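# Hang the power strip level on two wall screws

## Task

Put the power strip onto the two screws so that its keyhole slots catch them and it stays hanging level with no support; at the end neither arm may be in contact with anything, or the task counts as failed.

## Robot and tools

Robot: two 6-joint arms with parallel-jaw grippers, named left_arm and right_arm. They face each other across a table. left_arm's base sits at (-0.006, +0.500, +0.078) m, quat_wxyz (+0.701, 0, 0, -0.713); right_arm's base at (+0.097, -0.476, +0.135) m, quat_wxyz (+0.798, 0, 0, +0.603). The names do not refer to image sides.

Frame: a single scene frame for everything. Origin at table centre, +z up, table top at z = +0.020 m, left_arm on the +y side. Gripper frame: fingers extend along its +x axis and close along its y axis. end_effector_position is the point between the finger pads, roughly 3 to 4 cm short of the tips. Reported hand positions can be slightly wrong, more so when the arm is stretched.

Joint ranges (rad), base to hand: waist -3.054 to 3.054, shoulder 0.000 to 3.142, elbow 0.000 to 2.356, wrist pitch -1.571 to 1.571, wrist yaw -1.571 to 1.571, wrist roll -3.142 to 3.142. Load limits (N m): waist 17, shoulder 21.1, elbow 21, wrist pitch 5.55, wrist yaw 5.53, wrist roll 5.19; a carried object adds to these.

The row format (used by both motion tools): 16 numbers, always covering both arms even if one is idle. First left_arm: x, y, z, qw, qx, qy, qz, opening; then right_arm with the same 8. x, y, z is an absolute target for end_effector_position in metres; qw..qz is an absolute target orientation (w first), both in the scene frame. Opening runs -1 to 1: +1 = fully open (0.088 m), empty fingers meet near -0.80, values below that close no further. Full open to closed takes at least about 0.5 s. To hold something, command an opening well under grip_measured; lower squeezes harder (about 34 N per pad max; fast closes can push harder). Readings may be off by about 1 mm per gripper.

execute_actions(actions): a list of actions; each action is a table of up to 15 rows, one row per 1/30 s step; a short table repeats its last row to fill 15 steps (0.5 s). An empty list just reports state and images. An action is refused for both arms if any target lies more than 0.6 m from that gripper's current position along any of its own axes; if the first action fails this against the last reported state, or anything is malformed, nothing runs. Per step, the commanded pose is clipped to within 70 mm and 16 degrees of the measured pose, so far targets need several actions; after an action the arm only continues to its last clipped pose. To keep an orientation, resend the same quaternion every row rather than copying a drifted reading.

move(target, speed, blocking): target is one 16-number row as above (absolute poses); the grippers travel straight toward them, all finishing together in 0.5 to 10 s (cut off at 10 s). speed in m/s, 0.002 to 0.5, default 0.25; rotation limited to twice that in rad/s. Opening is applied at the start. Moves don't avoid obstacles or the other arm, and may overshoot speed near full reach. Faster contact and targets further past contact press harder. blocking=false returns after 0.5 s while motion continues; then use wait or stop before sending other motion. The result adds a move: line with the ending (done, off_target, moving, held, fault), limits that acted (paced = pose clipped; held = a check blocked steps, after which it may lurch fast), and each gripper's distance from its target.

wait(seconds): 0 to 10; arms keep their last command; returns early if a running move finishes. stop(): brakes the current move (needs room). zoom_image(camera, region): camera one of cam_high, cam_low, cam_left_wrist, cam_right_wrist; region [x0, y0, x1, y1] in pixels, at most 504 by 504. read_manual(section): licence texts only. finished_scene(scene): ends scene 1 or 2 permanently and reports success.

Results: a state line per arm with pose and velocities; Hand target lines show what each controller is currently driving to; grip_measured on the opening scale; Joint positions (last value is opening in metres); step readings with HELD marking limited steps; pose unreachable means the clearance check altered a command. Images come from all four cameras (504x504) with calibration provided.

Order: locate strip, screws and keyholes with images; grasp the strip, lift, align slots over the screw heads, lower so it catches, check it hangs level, release and back both grippers clear, confirm, then finish.

Avoid: knocking anything off the table, dropping or slamming the strip, hard pushes, arms colliding, torque faults (arm freezes 10 s), and motor overheating from long holds (MOTOR HOT from 50 °C, fault at 95 °C). Friction can stop small moves or tilt the hand, so check pose after moves. A stationary arm should get its exact last pose and opening in every call. Loose objects may occasionally get nudged.

Each tool is called after "Call:" by a JSON object that holds its "fn" and its "kwargs", one argument or row to a line.

## Session

Call:
{"fn": "execute_actions", "kwargs": {
  "actions": []
}}

Scene clock: 0.00 s.
left_arm: end_effector_position=(-0.0139, +0.1838, +0.3973) grip_measured=+1.000 end_effector_quat_wxyz=(+0.697, -0.016, -0.011, -0.716) end_effector_velocity=(+0.000, +0.000, -0.002) end_effector_angular_velocity=(+0.008, +0.022, +0.004) | right_arm: end_effector_position=(+0.1815, -0.1711, +0.4593) grip_measured=-0.809 end_effector_quat_wxyz=(+0.794, +0.017, -0.017, +0.607) end_effector_velocity=(+0.001, -0.001, -0.003) end_effector_angular_velocity=(-0.018, -0.003, -0.000)
Joint positions: left_arm=[-0.005  0.854  0.646  0.246  0.006 -0.006  0.088] | right_arm=[ 0.006  0.854  0.657  0.246 -0.005  0.006  0.   ]
Joint velocities: left_arm=[-0.002 -0.002 -0.002 -0.007 -0.007 -0.022  0.   ] | right_arm=[-0.007 -0.002  0.002 -0.022 -0.007 -0.007  0.   ]
Heat: left arm: hottest shoulder 27 °C (+0.0 °C/min); right arm: hottest shoulder 28 °C (+0.0 °C/min).
Hand target (left_arm): -0.014, +0.184, +0.397; +0.697, -0.016, -0.011, -0.716
Hand target (right_arm): +0.181, -0.171, +0.459; +0.794, +0.017, -0.017, +0.607

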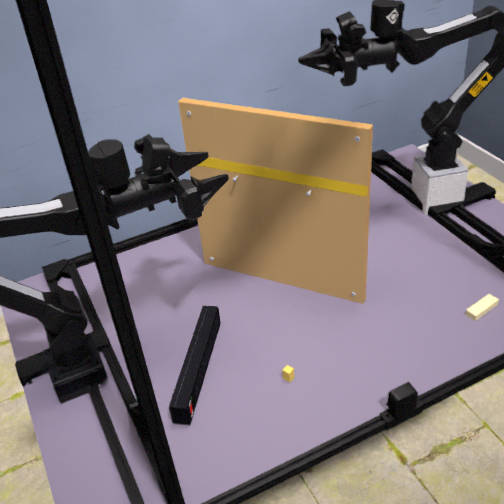

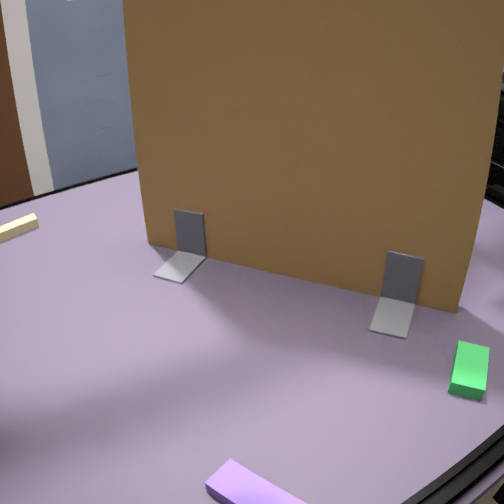

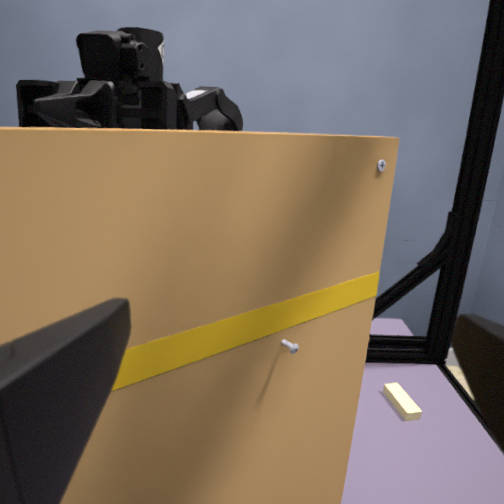

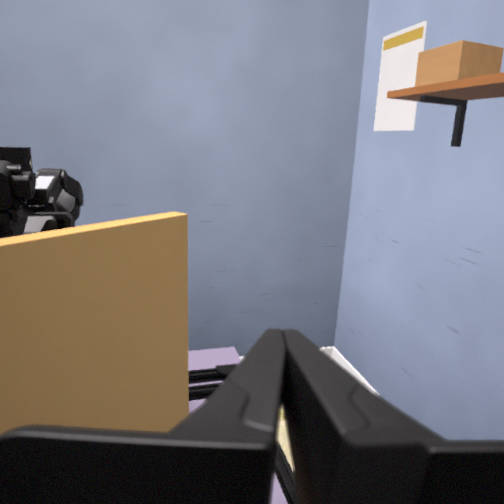

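Call:
{"fn": "zoom_image", "kwargs": {
  "camera": "cam_high",
  "region": [130, 290, 270, 430]
}}

Call:
{"fn": "zoom_image", "kwargs": {
  "camera": "cam_high",
  "region": [170, 90, 390, 310]
}}

Call:
{"fn": "zoom_image", "kwargs": {
  "camera": "cam_left_wrist",
  "region": [250, 310, 330, 390]
}}

Region (130, 290, 270, 430) of cam_high's 504x504 image, scaled by 3.600, with more detail than that image has.

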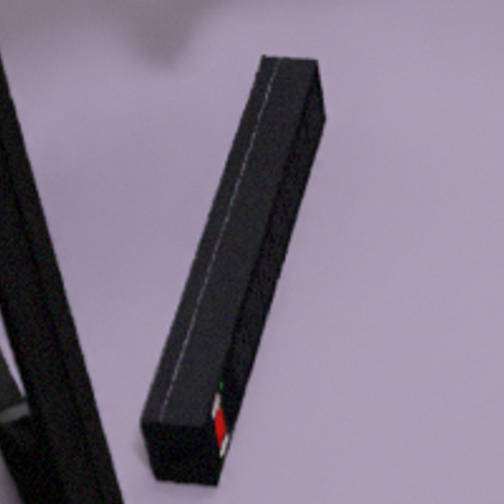

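Region (170, 90, 390, 310) of cam_high's 504x504 image, scaled by 2.291, with more detail than that image has.

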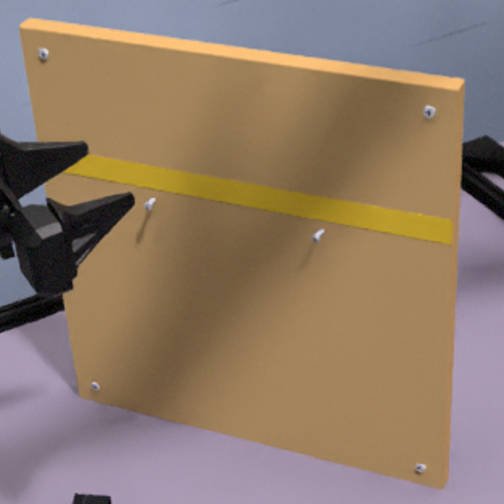

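Region (250, 310, 330, 390) of cam_left_wrist's 504x504 image, scaled by 6.300, with more detail than that image has.

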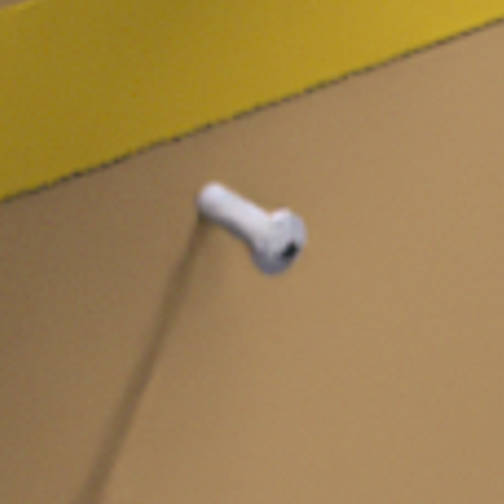

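Call:
{"fn": "move", "kwargs": {
  "target": [-0.115,0.30,0.21,0.6686,0.2302,0.6686,-0.2302,1, 0.1815,-0.1711,0.4593,0.794,0.017,-0.017,0.607,-0.8],
  "speed": 0.4
}}

Scene clock: 48.33 s.
left_arm: end_effector_position=(-0.1137, +0.3027, +0.2146) grip_measured=+1.000 end_effector_quat_wxyz=(+0.673, +0.224, +0.666, -0.233) end_effector_velocity=(+0.001, +0.002, -0.001) end_effector_angular_velocity=(+0.014, +0.001, +0.010) | right_arm: end_effector_position=(+0.1815, -0.1711, +0.4593) grip_measured=-0.800 end_effector_quat_wxyz=(+0.794, +0.017, -0.017, +0.607) end_effector_velocity=(-0.000, +0.001, -0.006) end_effector_angular_velocity=(-0.018, -0.003, +0.005)
Joint positions: left_arm=[-0.489  1.382  1.109 -1.287 -0.012 -1.418  0.088] | right_arm=[ 0.006  0.854  0.657  0.246 -0.005  0.006  0.   ]
Joint velocities: left_arm=[ 0.002  0.002 -0.002 -0.007  0.007 -0.007  0.   ] | right_arm=[-0.002  0.002 -0.007 -0.007 -0.007 -0.007  0.   ]
Heat: left arm: hottest elbow 31 °C (+5.0 °C/min); right arm: hottest elbow 34 °C (+7.4 °C/min).
Hand target (left_arm): -0.114, +0.303, +0.212; +0.672, +0.227, +0.668, -0.225
Hand target (right_arm): +0.181, -0.171, +0.459; +0.794, +0.017, -0.017, +0.607
Off the commanded pose (left_arm): 0.006 m, 1 deg.
Off the commanded pose (right_arm): 0.000 m, 0 deg.
move: done
camera_calibration (this result's frames):
cam_left_wrist: T_world_to_cam=[[-0.568097, -0.822961, 0.00132449, 0.197889], [-0.777023, 0.536915, 0.328568, -0.287765], [-0.27111, 0.18563, -0.944479, 0.196775], [0, 0, 0, 1]] pos_world=[-0.0578327, 0.280833, 0.280138]

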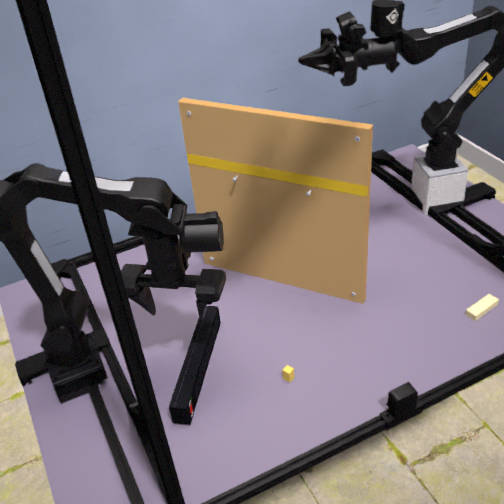

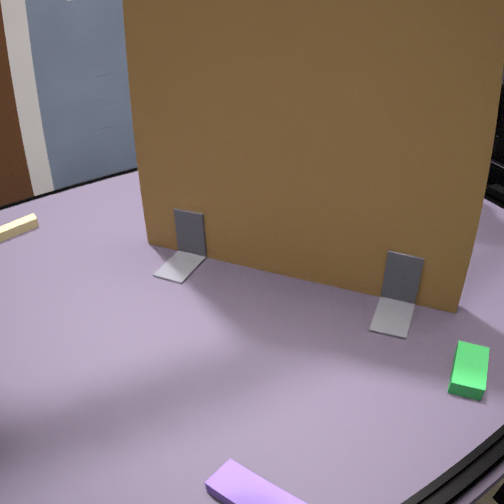

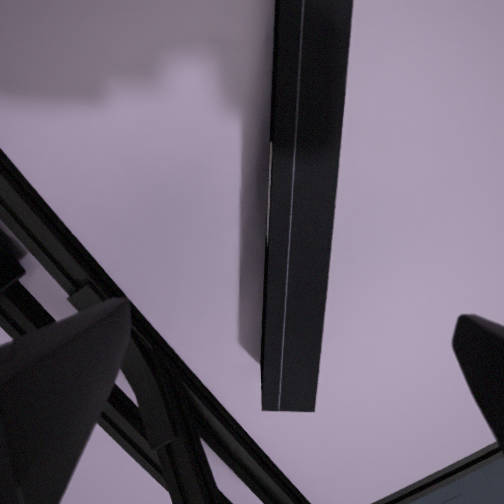

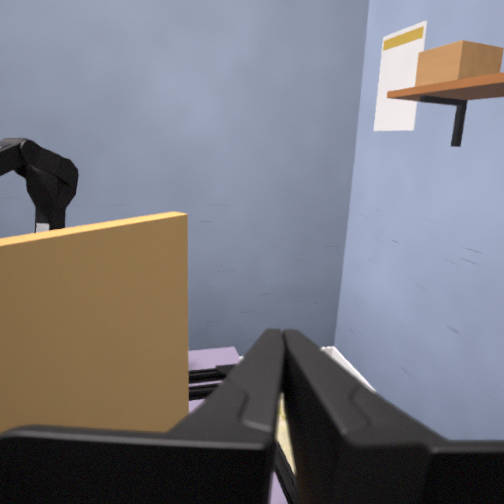

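Call:
{"fn": "move", "kwargs": {
  "target": [-0.112,0.284,0.125,0.6725,0.2185,0.6725,-0.2185,0.6, 0.1815,-0.1711,0.4593,0.794,0.017,-0.017,0.607,-0.8],
  "speed": 0.2
}}

Scene clock: 65.63 s.
left_arm: end_effector_position=(-0.1134, +0.2818, +0.1306) grip_measured=+0.600 end_effector_quat_wxyz=(+0.673, +0.212, +0.672, -0.226) end_effector_velocity=(+0.001, -0.003, -0.003) end_effector_angular_velocity=(-0.016, -0.016, +0.020) | right_arm: end_effector_position=(+0.1815, -0.1711, +0.4593) grip_measured=-0.800 end_effector_quat_wxyz=(+0.794, +0.017, -0.017, +0.607) end_effector_velocity=(-0.004, +0.001, -0.002) end_effector_angular_velocity=(-0.009, -0.006, +0.024)
Joint positions: left_arm=[-0.442  1.519  0.885 -0.918 -0.005 -1.4    0.068] | right_arm=[ 0.006  0.854  0.657  0.246 -0.005  0.006  0.   ]
Joint velocities: left_arm=[-0.002  0.007 -0.007  0.022 -0.022 -0.022 -0.   ] | right_arm=[ 0.002 -0.002 -0.002 -0.007 -0.022 -0.007  0.   ]
Heat: left arm: hottest elbow 31 °C (+4.0 °C/min); right arm: hottest elbow 35 °C (+6.0 °C/min).
Hand target (left_arm): -0.112, +0.285, +0.125; +0.672, +0.218, +0.673, -0.218
Hand target (right_arm): +0.181, -0.171, +0.459; +0.794, +0.017, -0.017, +0.607
Off the commanded pose (left_arm): 0.006 m, 1 deg.
Off the commanded pose (right_arm): 0.000 m, 0 deg.
move: done
camera_calibration (this result's frames):
cam_left_wrist: T_world_to_cam=[[-0.543718, -0.839205, 0.0103083, 0.187099], [-0.788991, 0.515295, 0.334611, -0.24476], [-0.286119, 0.173801, -0.9423, 0.122697], [0, 0, 0, 1]] pos_world=[-0.0562784, 0.261813, 0.195588]

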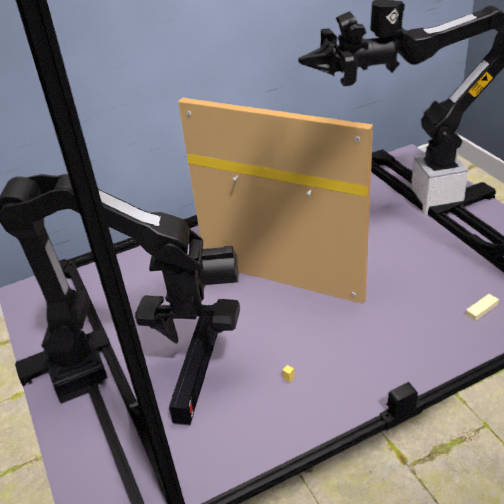

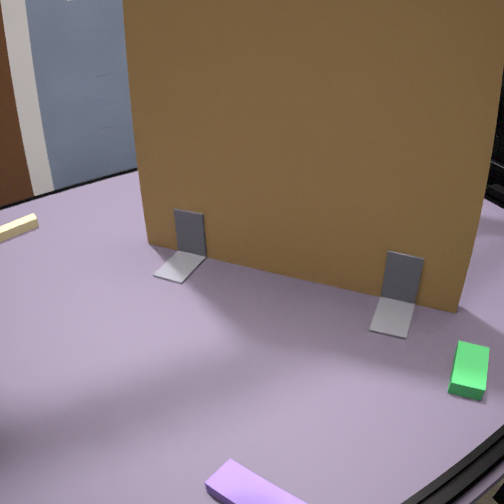

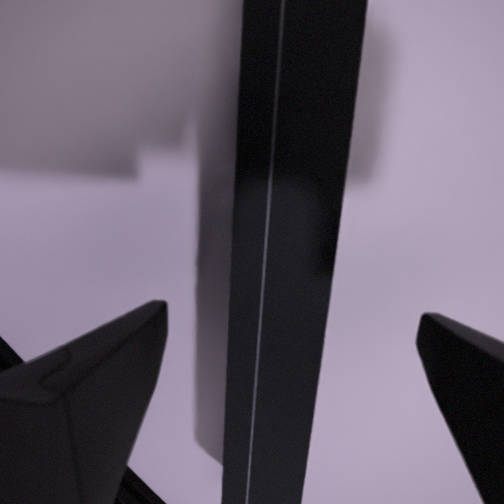

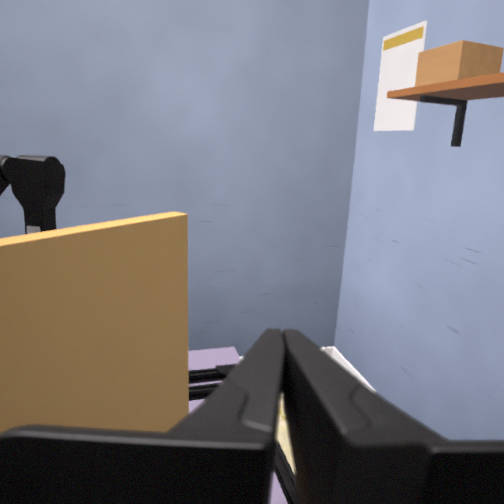

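Call:
{"fn": "move", "kwargs": {
  "target": [-0.1115,0.2845,0.078,0.6725,0.2185,0.6725,-0.2185,0.3, 0.1815,-0.1711,0.4593,0.794,0.017,-0.017,0.607,-0.8],
  "speed": 0.12
}}

Call:
{"fn": "move", "kwargs": {
  "target": [-0.1115,0.2845,0.078,0.6725,0.2185,0.6725,-0.2185,-0.4, 0.1815,-0.1711,0.4593,0.794,0.017,-0.017,0.607,-0.8]
}}

Scene clock: 68.97 s.
left_arm: end_effector_position=(-0.1134, +0.2812, +0.0835) grip_measured=+0.300 end_effector_quat_wxyz=(+0.673, +0.212, +0.672, -0.226) end_effector_velocity=(+0.001, +0.001, -0.005) end_effector_angular_velocity=(-0.001, -0.008, +0.005) | right_arm: end_effector_position=(+0.1815, -0.1711, +0.4593) grip_measured=-0.800 end_effector_quat_wxyz=(+0.794, +0.017, -0.017, +0.607) end_effector_velocity=(-0.000, +0.001, -0.000) end_effector_angular_velocity=(+0.000, -0.008, +0.005)
Joint positions: left_arm=[-0.441  1.618  0.772 -0.705 -0.005 -1.398  0.054] | right_arm=[ 0.006  0.854  0.657  0.246 -0.005  0.006  0.   ]
Joint velocities: left_arm=[-0.002  0.012 -0.012  0.022 -0.007 -0.007 -0.   ] | right_arm=[-0.002  0.002 -0.002  0.007 -0.007 -0.007  0.   ]
Heat: left arm: hottest elbow 30 °C (+3.0 °C/min); right arm: hottest elbow 35 °C (+5.0 °C/min).
Hand target (left_arm): -0.111, +0.285, +0.078; +0.673, +0.218, +0.672, -0.219
Hand target (right_arm): +0.181, -0.171, +0.459; +0.794, +0.017, -0.017, +0.607
Off the commanded pose (left_arm): 0.007 m, 1 deg.
Off the commanded pose (right_arm): 0.000 m, 0 deg.
move: done
camera_calibration (this result's frames):
cam_left_wrist: T_world_to_cam=[[-0.54404, -0.839001, 0.00991894, 0.187051], [-0.788861, 0.515484, 0.334627, -0.228707], [-0.285866, 0.174226, -0.942298, 0.0782929], [0, 0, 0, 1]] pos_world=[-0.0562733, 0.26119, 0.148451]

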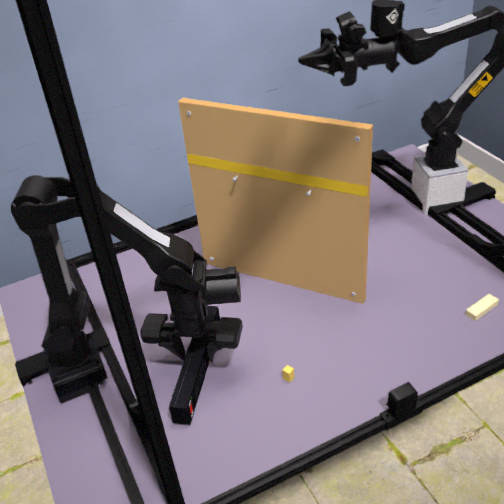

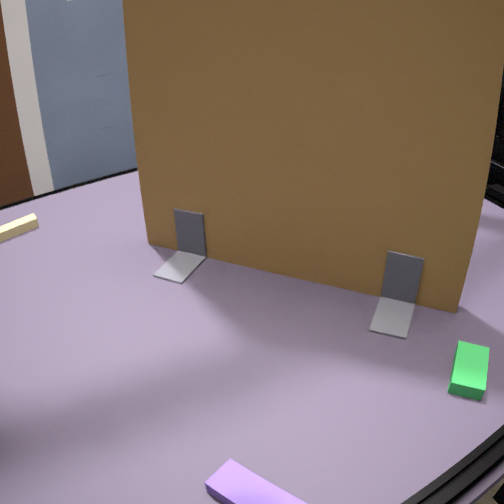

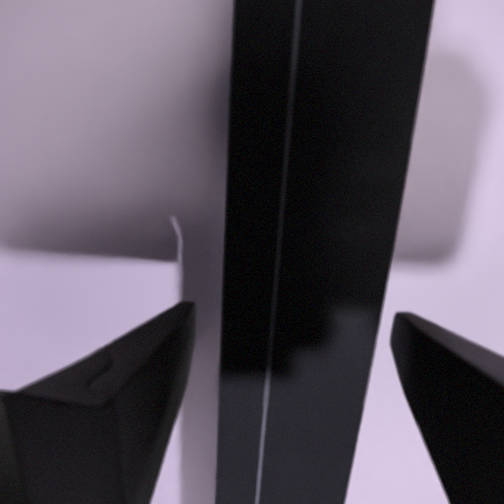

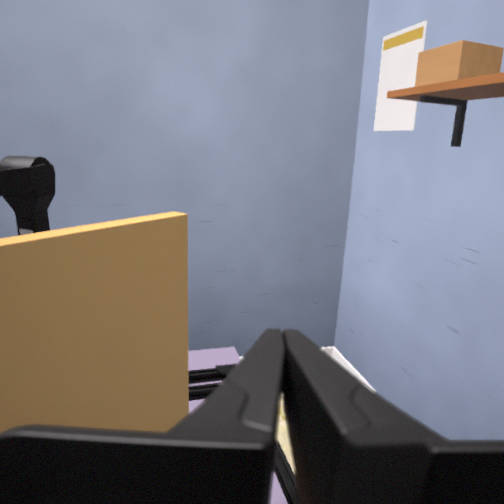

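Scene clock: 69.67 s.
left_arm: end_effector_position=(-0.1129, +0.2820, +0.0833) grip_measured=-0.097 end_effector_quat_wxyz=(+0.673, +0.214, +0.671, -0.225) end_effector_velocity=(+0.003, +0.005, -0.001) end_effector_angular_velocity=(+0.021, -0.019, -0.010) | right_arm: end_effector_position=(+0.1815, -0.1711, +0.4593) grip_measured=-0.800 end_effector_quat_wxyz=(+0.794, +0.017, -0.017, +0.607) end_effector_velocity=(-0.000, +0.001, -0.007) end_effector_angular_velocity=(-0.032, -0.014, +0.004)
Joint positions: left_arm=[-0.441  1.619  0.771 -0.708 -0.005 -1.396  0.034] | right_arm=[ 0.006  0.854  0.657  0.246 -0.005  0.006  0.   ]
Joint velocities: left_arm=[-0.002  0.002 -0.002 -0.022 -0.007  0.007 -0.   ] | right_arm=[-0.002  0.002 -0.002 -0.022 -0.007 -0.022  0.   ]
Heat: left arm: hottest elbow 30 °C (+3.0 °C/min); right arm: hottest elbow 35 °C (+5.0 °C/min).
Hand target (left_arm): -0.111, +0.285, +0.078; +0.673, +0.218, +0.672, -0.219
Hand target (right_arm): +0.181, -0.171, +0.459; +0.794, +0.017, -0.017, +0.607
Off the commanded pose (left_arm): 0.006 m, 1 deg.
Off the commanded pose (right_arm): 0.000 m, 0 deg.
move: done
camera_calibration (this result's frames):
cam_left_wrist: T_world_to_cam=[[-0.545971, -0.837785, 0.00569157, 0.187769], [-0.788431, 0.516082, 0.334718, -0.228827], [-0.283359, 0.178259, -0.942301, 0.0772621], [0, 0, 0, 1]] pos_world=[-0.0560052, 0.261631, 0.148328]

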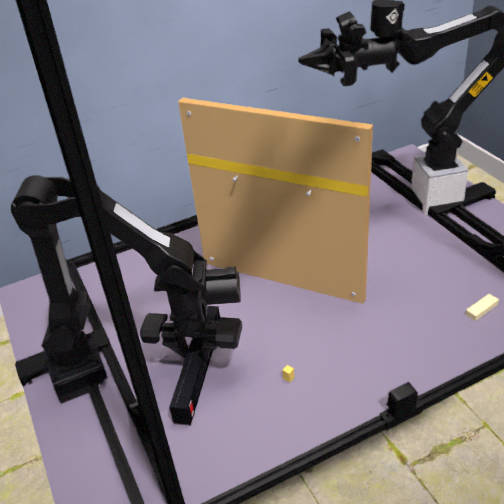

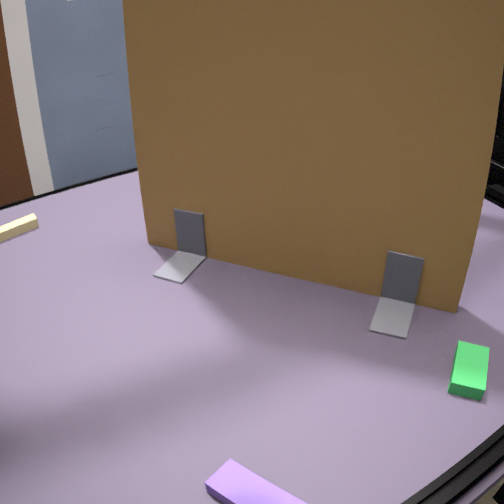

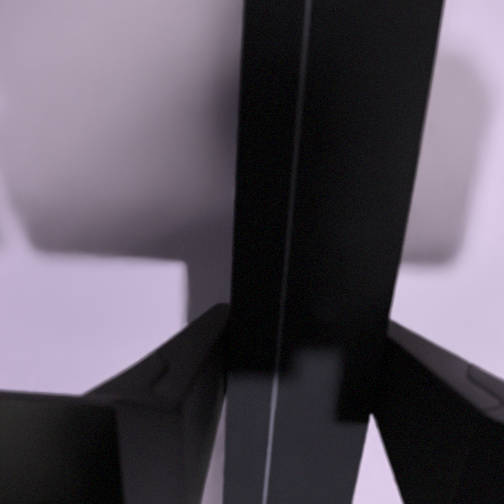

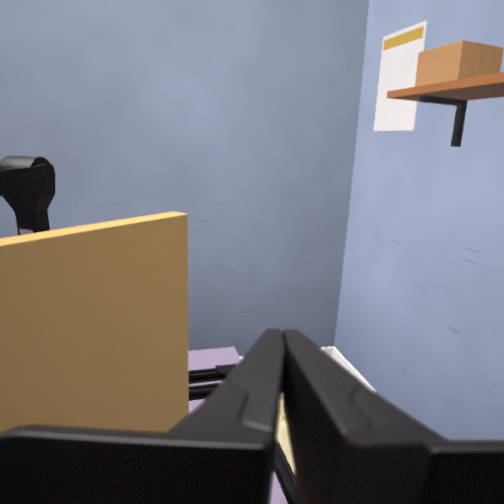

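Call:
{"fn": "move", "kwargs": {
  "target": [-0.118,0.275,0.108,0.6725,0.2185,0.6725,-0.2185,-0.4, 0.1815,-0.1711,0.4593,0.794,0.017,-0.017,0.607,-0.8],
  "speed": 0.1
}}

Call:
{"fn": "move", "kwargs": {
  "target": [-0.136,0.251,0.092,0.5377,-0.0555,0.7049,-0.4593,-0.4, 0.1815,-0.1711,0.4593,0.794,0.017,-0.017,0.607,-0.8],
  "speed": 0.25
}}

Scene clock: 72.97 s.
left_arm: end_effector_position=(-0.1130, +0.2818, +0.0995) grip_measured=-0.098 end_effector_quat_wxyz=(+0.676, +0.229, +0.669, -0.207) end_effector_velocity=(+0.001, +0.004, +0.001) end_effector_angular_velocity=(+0.018, -0.002, +0.025) | right_arm: end_effector_position=(+0.1815, -0.1711, +0.4593) grip_measured=-0.800 end_effector_quat_wxyz=(+0.794, +0.017, -0.017, +0.607) end_effector_velocity=(-0.000, -0.000, -0.008) end_effector_angular_velocity=(-0.033, +0.017, +0.005)
Joint positions: left_arm=[-0.441  1.619  0.847 -0.831 -0.005 -1.4    0.034] | right_arm=[ 0.006  0.854  0.657  0.246 -0.005  0.006  0.   ]
Joint velocities: left_arm=[ 0.002 -0.002  0.002 -0.022  0.007 -0.022 -0.   ] | right_arm=[-0.002 -0.002 -0.002 -0.037 -0.007  0.007  0.   ]
Heat: left arm: hottest elbow 30 °C (+2.0 °C/min); right arm: hottest elbow 35 °C (+5.0 °C/min).
Hand target (left_arm): -0.118, +0.275, +0.108; +0.673, +0.219, +0.672, -0.219
Hand target (right_arm): +0.181, -0.171, +0.459; +0.794, +0.017, -0.017, +0.607
Off the commanded pose (left_arm): 0.012 m, 2 deg.
Off the commanded pose (right_arm): 0.000 m, 0 deg.
move: off_target (left_arm)
camera_calibration (this result's frames):
cam_left_wrist: T_world_to_cam=[[-0.542407, -0.839121, -0.0408718, 0.192903], [-0.797354, 0.498865, 0.339648, -0.230876], [-0.264616, 0.216817, -0.939664, 0.0835274], [0, 0, 0, 1]] pos_world=[-0.0573557, 0.258935, 0.164789]

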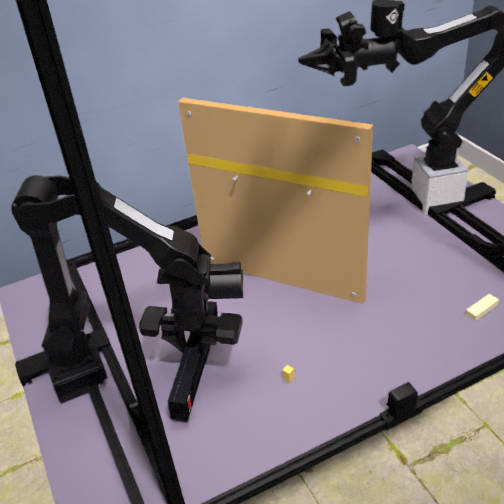

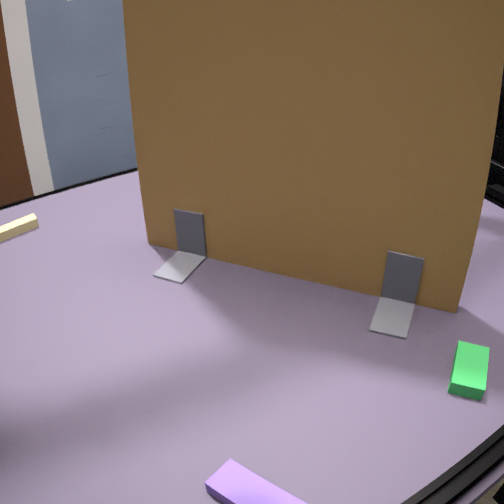

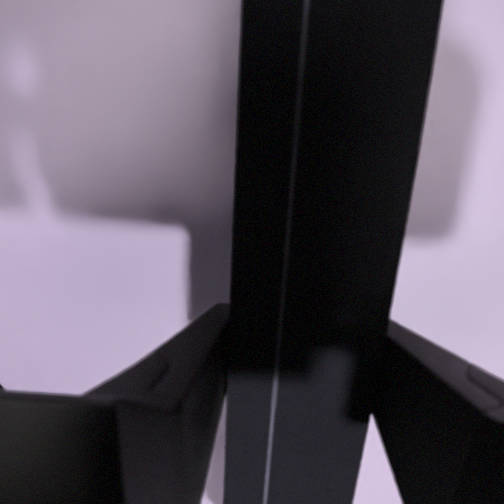

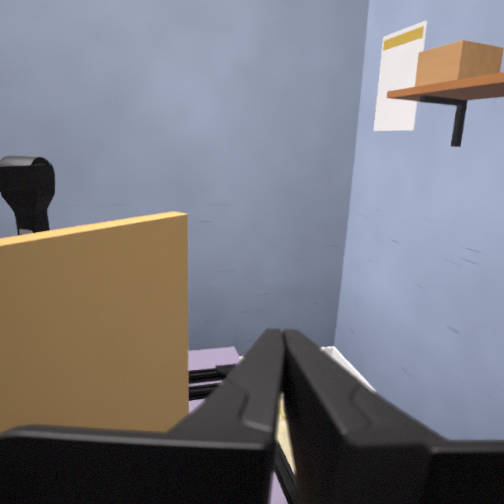

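Scene clock: 75.13 s.
left_arm: end_effector_position=(-0.1332, +0.2575, +0.0838) grip_measured=-0.098 end_effector_quat_wxyz=(+0.544, -0.041, +0.707, -0.450) end_effector_velocity=(+0.001, -0.005, +0.002) end_effector_angular_velocity=(-0.042, +0.005, +0.018) | right_arm: end_effector_position=(+0.1815, -0.1711, +0.4593) grip_measured=-0.800 end_effector_quat_wxyz=(+0.794, +0.017, -0.017, +0.607) end_effector_velocity=(+0.001, -0.001, -0.001) end_effector_angular_velocity=(+0.004, +0.006, +0.000)
Joint positions: left_arm=[-0.373  1.382  0.247  0.297  0.167 -1.392  0.034] | right_arm=[ 0.006  0.854  0.657  0.246 -0.005  0.006  0.   ]
Joint velocities: left_arm=[-0.002  0.007 -0.017  0.066 -0.022 -0.007 -0.   ] | right_arm=[-0.007 -0.002 -0.007  0.007 -0.007  0.007  0.   ]
Heat: left arm: hottest elbow 30 °C (+2.0 °C/min); right arm: hottest elbow 35 °C (+4.1 °C/min).
Hand target (left_arm): -0.136, +0.251, +0.091; +0.535, -0.053, +0.706, -0.460
Hand target (right_arm): +0.181, -0.171, +0.459; +0.794, +0.017, -0.017, +0.607
Off the commanded pose (left_arm): 0.011 m, 2 deg.
Off the commanded pose (right_arm): 0.000 m, 0 deg.
move: off_target (left_arm)
camera_calibration (this result's frames):
cam_left_wrist: T_world_to_cam=[[-0.391527, -0.627025, 0.673459, 0.0664804], [-0.641527, 0.71069, 0.288726, -0.259034], [-0.659659, -0.318998, -0.680508, 0.132343], [0, 0, 0, 1]] pos_world=[-0.0528472, 0.267994, 0.120078]

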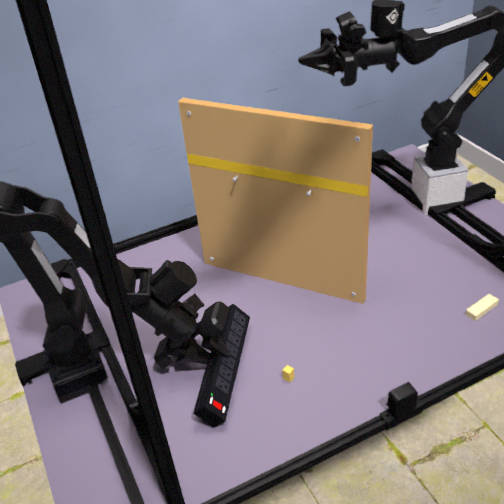

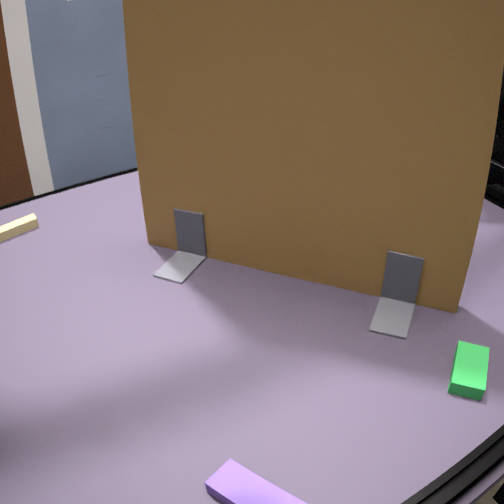

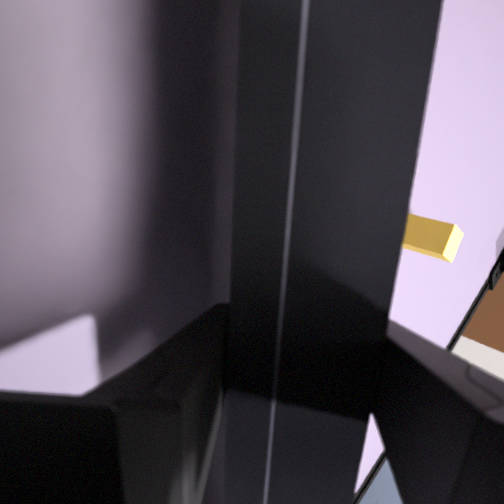

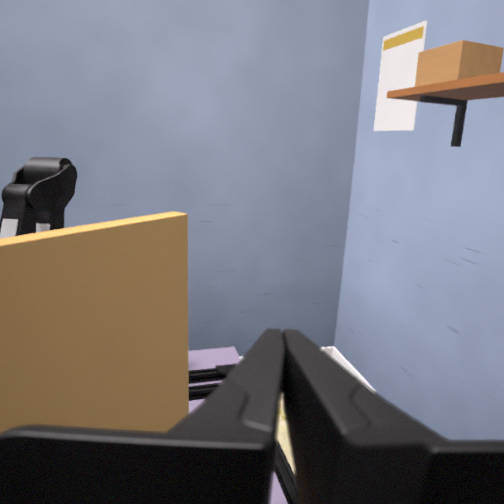

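Call:
{"fn": "move", "kwargs": {
  "target": [-0.141,0.244,0.079,0.5377,-0.0555,0.7049,-0.4593,-0.4, 0.1815,-0.1711,0.4593,0.794,0.017,-0.017,0.607,-0.8],
  "speed": 0.03
}}

Call:
{"fn": "zoom_image", "kwargs": {
  "camera": "cam_high",
  "region": [130, 280, 290, 440]
}}

Scene clock: 77.87 s.
left_arm: end_effector_position=(-0.1386, +0.2488, +0.0770) grip_measured=-0.099 end_effector_quat_wxyz=(+0.539, -0.053, +0.707, -0.455) end_effector_velocity=(+0.000, -0.003, -0.001) end_effector_angular_velocity=(-0.016, -0.016, +0.003) | right_arm: end_effector_position=(+0.1815, -0.1711, +0.4593) grip_measured=-0.800 end_effector_quat_wxyz=(+0.794, +0.017, -0.017, +0.607) end_effector_velocity=(+0.000, +0.000, -0.001) end_effector_angular_velocity=(-0.009, -0.005, -0.005)
Joint positions: left_arm=[-0.381  1.48   0.247  0.425  0.163 -1.409  0.034] | right_arm=[ 0.006  0.854  0.657  0.246 -0.005  0.006  0.   ]
Joint velocities: left_arm=[-0.007  0.017  0.002  0.022 -0.022  0.007 -0.   ] | right_arm=[ 0.002  0.002  0.002 -0.007  0.007 -0.007  0.   ]
Heat: left arm: hottest elbow 30 °C (+2.0 °C/min); right arm: hottest elbow 35 °C (+4.0 °C/min).
Hand target (left_arm): -0.141, +0.244, +0.079; +0.538, -0.055, +0.705, -0.459
Hand target (right_arm): +0.181, -0.171, +0.459; +0.794, +0.017, -0.017, +0.607
Off the commanded pose (left_arm): 0.006 m, 1 deg.
Off the commanded pose (right_arm): 0.000 m, 0 deg.
move: done
camera_calibration (this result's frames):
cam_left_wrist: T_world_to_cam=[[-0.375234, -0.615507, 0.693074, 0.0614469], [-0.641219, 0.712301, 0.285422, -0.254477], [-0.669356, -0.337312, -0.661954, 0.123159], [0, 0, 0, 1]] pos_world=[-0.0576813, 0.260628, 0.111571]

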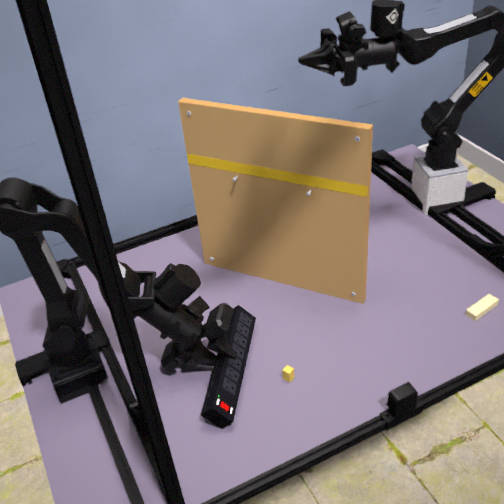

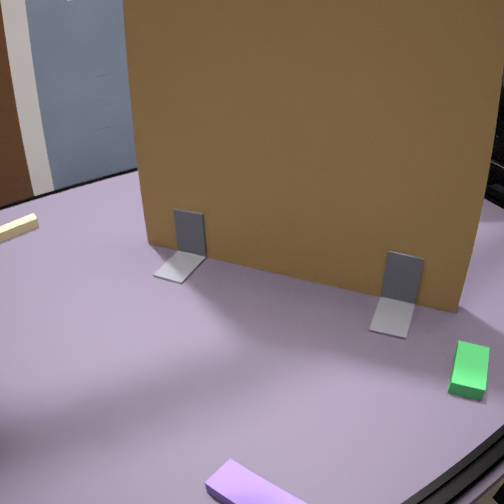

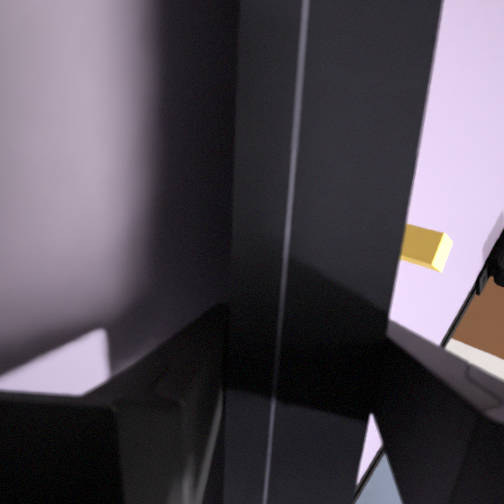

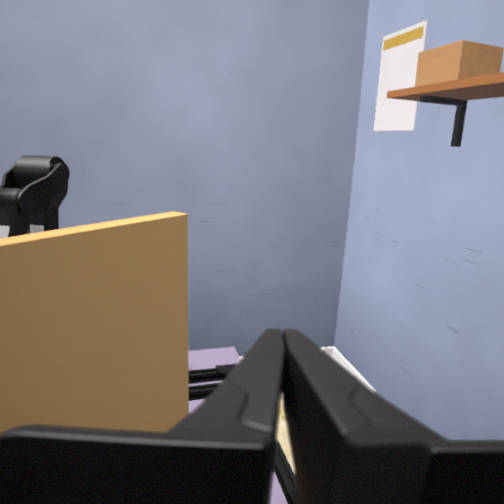

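Region (130, 280, 290, 440) of cam_high's 504x504 image, scaled by 3.150, with more detail than that image has.

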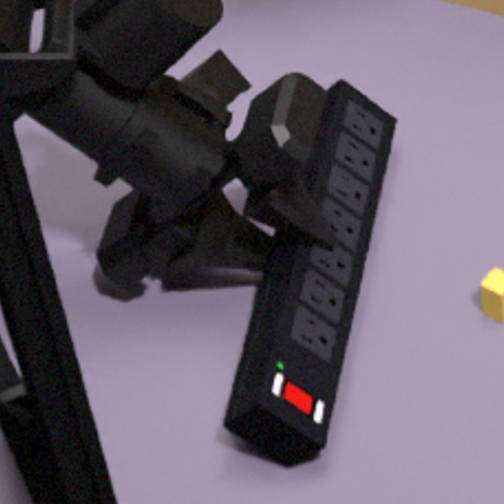

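Call:
{"fn": "execute_actions", "kwargs": {
  "actions": [
    [[-0.141,0.244,0.078,0.5377,-0.0555,0.7049,-0.4593,-0.12,0.1815,-0.1711,0.4593,0.794,0.017,-0.017,0.607,-0.8],[-0.141,0.244,0.078,0.5377,-0.0555,0.7049,-0.4593,-0.10,0.1815,-0.1711,0.4593,0.794,0.017,-0.017,0.607,-0.8],[-0.141,0.244,0.078,0.5377,-0.0555,0.7049,-0.4593,-0.08,0.1815,-0.1711,0.4593,0.794,0.017,-0.017,0.607,-0.8],[-0.141,0.244,0.078,0.5377,-0.0555,0.7049,-0.4593,-0.06,0.1815,-0.1711,0.4593,0.794,0.017,-0.017,0.607,-0.8],[-0.141,0.244,0.078,0.5377,-0.0555,0.7049,-0.4593,-0.03,0.1815,-0.1711,0.4593,0.794,0.017,-0.017,0.607,-0.8],[-0.141,0.244,0.078,0.5377,-0.0555,0.7049,-0.4593,0.0,0.1815,-0.1711,0.4593,0.794,0.017,-0.017,0.607,-0.8],[-0.141,0.244,0.078,0.5377,-0.0555,0.7049,-0.4593,0.04,0.1815,-0.1711,0.4593,0.794,0.017,-0.017,0.607,-0.8],[-0.141,0.244,0.078,0.5377,-0.0555,0.7049,-0.4593,0.08,0.1815,-0.1711,0.4593,0.794,0.017,-0.017,0.607,-0.8]],
    [[-0.141,0.244,0.078,0.5377,-0.0555,0.7049,-0.4593,0.13,0.1815,-0.1711,0.4593,0.794,0.017,-0.017,0.607,-0.8],[-0.141,0.244,0.078,0.5377,-0.0555,0.7049,-0.4593,0.18,0.1815,-0.1711,0.4593,0.794,0.017,-0.017,0.607,-0.8],[-0.141,0.244,0.078,0.5377,-0.0555,0.7049,-0.4593,0.23,0.1815,-0.1711,0.4593,0.794,0.017,-0.017,0.607,-0.8],[-0.141,0.244,0.078,0.5377,-0.0555,0.7049,-0.4593,0.28,0.1815,-0.1711,0.4593,0.794,0.017,-0.017,0.607,-0.8],[-0.141,0.244,0.078,0.5377,-0.0555,0.7049,-0.4593,0.33,0.1815,-0.1711,0.4593,0.794,0.017,-0.017,0.607,-0.8],[-0.141,0.244,0.078,0.5377,-0.0555,0.7049,-0.4593,0.38,0.1815,-0.1711,0.4593,0.794,0.017,-0.017,0.607,-0.8],[-0.141,0.244,0.078,0.5377,-0.0555,0.7049,-0.4593,0.43,0.1815,-0.1711,0.4593,0.794,0.017,-0.017,0.607,-0.8],[-0.141,0.244,0.078,0.5377,-0.0555,0.7049,-0.4593,0.48,0.1815,-0.1711,0.4593,0.794,0.017,-0.017,0.607,-0.8]]
  ]
}}

Call:
{"fn": "zoom_image", "kwargs": {
  "camera": "cam_high",
  "region": [130, 280, 290, 440]
}}

Scene clock: 88.93 s.
left_arm: end_effector_position=(-0.1389, +0.2482, +0.0752) grip_measured=+0.457 end_effector_quat_wxyz=(+0.539, -0.052, +0.707, -0.455) end_effector_velocity=(+0.004, -0.000, -0.002) end_effector_angular_velocity=(+0.010, -0.005, +0.033) | right_arm: end_effector_position=(+0.1815, -0.1711, +0.4593) grip_measured=-0.800 end_effector_quat_wxyz=(+0.794, +0.017, -0.017, +0.607) end_effector_velocity=(-0.001, -0.002, +0.005) end_effector_angular_velocity=(+0.014, -0.012, +0.005)
Joint positions: left_arm=[-0.382  1.495  0.248  0.437  0.162 -1.409  0.061] | right_arm=[ 0.006  0.854  0.657  0.246 -0.005  0.006  0.   ]
Joint velocities: left_arm=[ 0.002 -0.002 -0.002 -0.007 -0.022 -0.022  0.009] | right_arm=[-0.002 -0.007  0.002  0.007 -0.007 -0.007  0.   ]
Heat: left arm: hottest elbow 30 °C (+0.0 °C/min); right arm: hottest elbow 36 °C (+4.0 °C/min).
Hand target (left_arm): -0.141, +0.244, +0.078; +0.538, -0.055, +0.705, -0.459
Hand target (right_arm): +0.181, -0.171, +0.459; +0.794, +0.017, -0.017, +0.607
Off the commanded pose (left_arm): 0.005 m, 1 deg.
Off the commanded pose (right_arm): 0.000 m, 0 deg.
Step readings (end_effector_position; steps 1 to 15: 1st action; 16 to 30: 2nd action):
0: left_arm (-0.1388, +0.2484, +0.0770) | right_arm (+0.1815, -0.1711, +0.4593)
1: left_arm (-0.1389, +0.2483, +0.0770) | right_arm (+0.1815, -0.1711, +0.4593)
2: left_arm (-0.1390, +0.2481, +0.0770) | right_arm (+0.1815, -0.1711, +0.4593)
4: left_arm (-0.1391, +0.2479, +0.0769) | right_arm (+0.1815, -0.1711, +0.4593)
8: left_arm (-0.1391, +0.2479, +0.0764) | right_arm (+0.1815, -0.1711, +0.4593)
15: left_arm (-0.1388, +0.2481, +0.0757) | right_arm (+0.1815, -0.1711, +0.4593)
16: left_arm (-0.1389, +0.2481, +0.0756) | right_arm (+0.1815, -0.1711, +0.4593)
17: left_arm (-0.1389, +0.2481, +0.0756) | right_arm (+0.1815, -0.1711, +0.4593)
19: left_arm (-0.1389, +0.2481, +0.0756) | right_arm (+0.1815, -0.1711, +0.4593)
23: left_arm (-0.1389, +0.2482, +0.0754) | right_arm (+0.1815, -0.1711, +0.4593)
30: end_effector_position above
camera_calibration (this result's frames):
cam_left_wrist: T_world_to_cam=[[-0.375839, -0.61648, 0.69188, 0.0624502], [-0.641757, 0.711754, 0.285576, -0.253704], [-0.6685, -0.336688, -0.663135, 0.12166], [0, 0, 0, 1]] pos_world=[-0.0580157, 0.260036, 0.109921]

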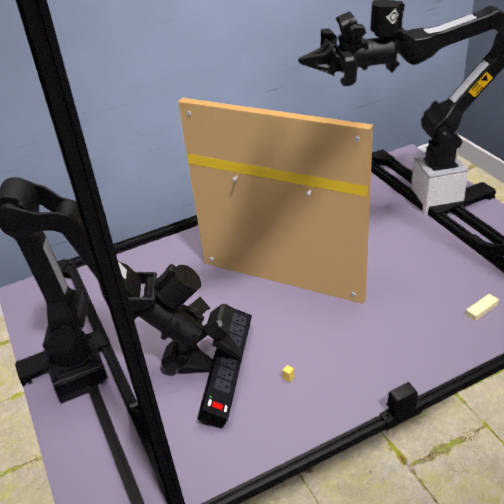

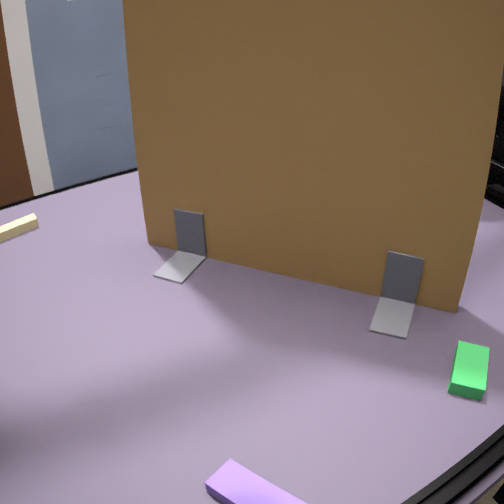

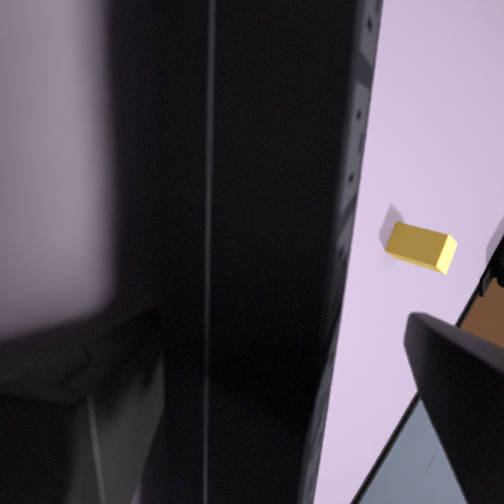

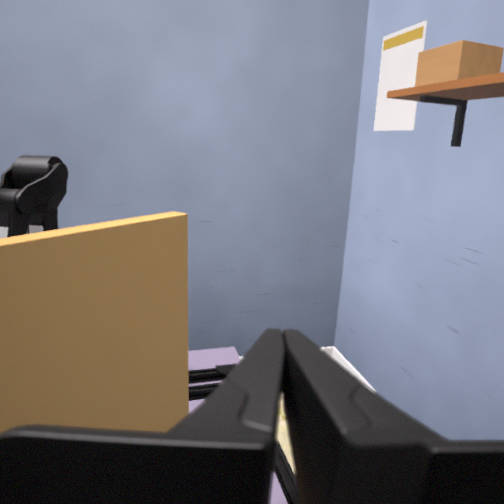

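Region (130, 280, 290, 440) of cam_high's 504x504 image, scaled by 3.150, with more detail than that image has.

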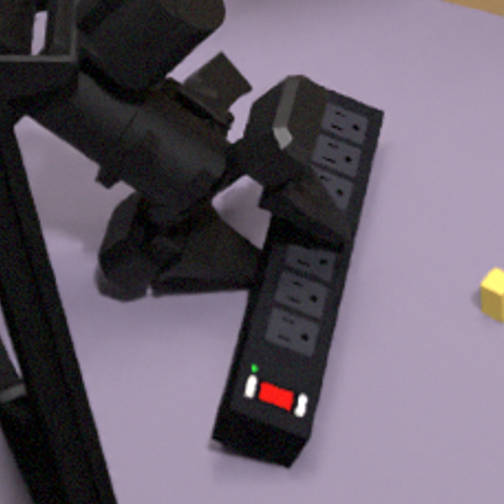

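Call:
{"fn": "move", "kwargs": {
  "target": [-0.139,0.248,0.081,0.6093,0.0678,0.7039,-0.3588,0.6, 0.1815,-0.1711,0.4593,0.794,0.017,-0.017,0.607,-0.8],
  "speed": 0.12
}}

Call:
{"fn": "zoom_image", "kwargs": {
  "camera": "cam_high",
  "region": [130, 280, 290, 440]
}}

Scene clock: 97.30 s.
left_arm: end_effector_position=(-0.1378, +0.2497, +0.0815) grip_measured=+0.600 end_effector_quat_wxyz=(+0.608, +0.065, +0.705, -0.360) end_effector_velocity=(+0.003, +0.006, -0.003) end_effector_angular_velocity=(+0.045, -0.018, +0.021) | right_arm: end_effector_position=(+0.1816, -0.1711, +0.4592) grip_measured=-0.800 end_effector_quat_wxyz=(+0.795, +0.017, -0.017, +0.607) end_effector_velocity=(-0.002, +0.001, -0.004) end_effector_angular_velocity=(-0.027, -0.016, +0.018)
Joint positions: left_arm=[-0.423  1.499  0.54  -0.176  0.082 -1.402  0.068] | right_arm=[ 0.005  0.854  0.657  0.245 -0.005  0.006  0.   ]
Joint velocities: left_arm=[-0.002  0.007  0.012 -0.051 -0.007 -0.022 -0.   ] | right_arm=[-0.002  0.002  0.002 -0.022 -0.022 -0.022  0.   ]
Heat: left arm: hottest elbow 30 °C (+0.0 °C/min); right arm: hottest elbow 36 °C (+3.0 °C/min).
Hand target (left_arm): -0.139, +0.248, +0.081; +0.610, +0.067, +0.704, -0.358
Hand target (right_arm): +0.182, -0.171, +0.459; +0.794, +0.017, -0.017, +0.607
Off the commanded pose (left_arm): 0.002 m, 0 deg.
Off the commanded pose (right_arm): 0.000 m, 0 deg.
move: done
camera_calibration (this result's frames):
cam_left_wrist: T_world_to_cam=[[-0.486677, -0.765994, 0.419997, 0.10362], [-0.702425, 0.628966, 0.333168, -0.247469], [-0.519368, -0.132872, -0.844157, 0.111456], [0, 0, 0, 1]] pos_world=[-0.0655122, 0.249831, 0.133014]
cam_right_wrist: T_world_to_cam=[[0.965102, -0.2588, 0.040012, -0.226418], [-0.0318172, -0.267539, -0.963021, 0.434309], [0.259935, 0.928141, -0.266437, 0.312565], [0, 0, 0, 1]] pos_world=[0.151088, -0.232507, 0.510587]

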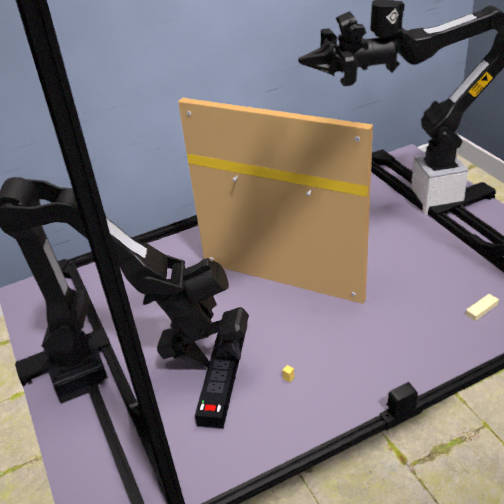

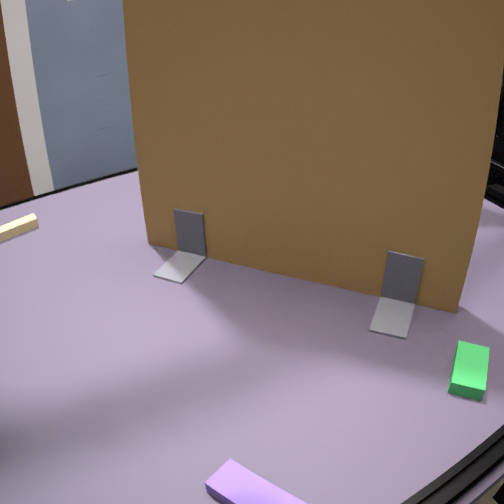

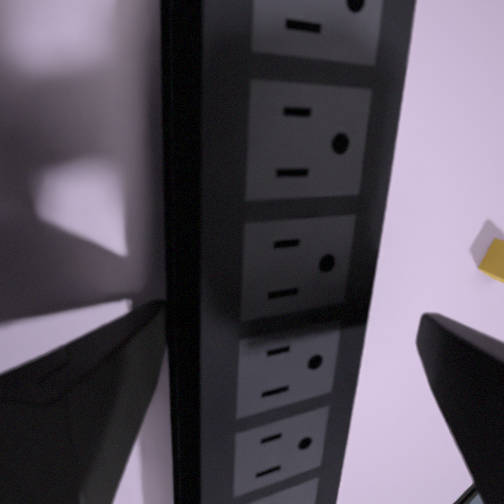

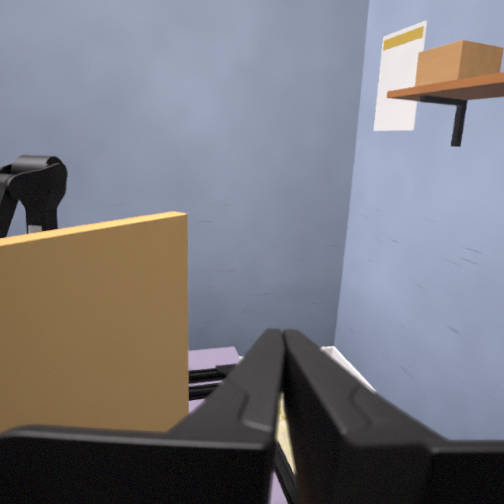

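Region (130, 280, 290, 440) of cam_high's 504x504 image, scaled by 3.150, with more detail than that image has.

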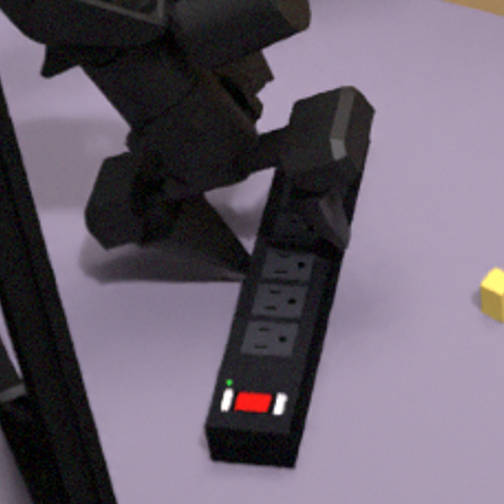

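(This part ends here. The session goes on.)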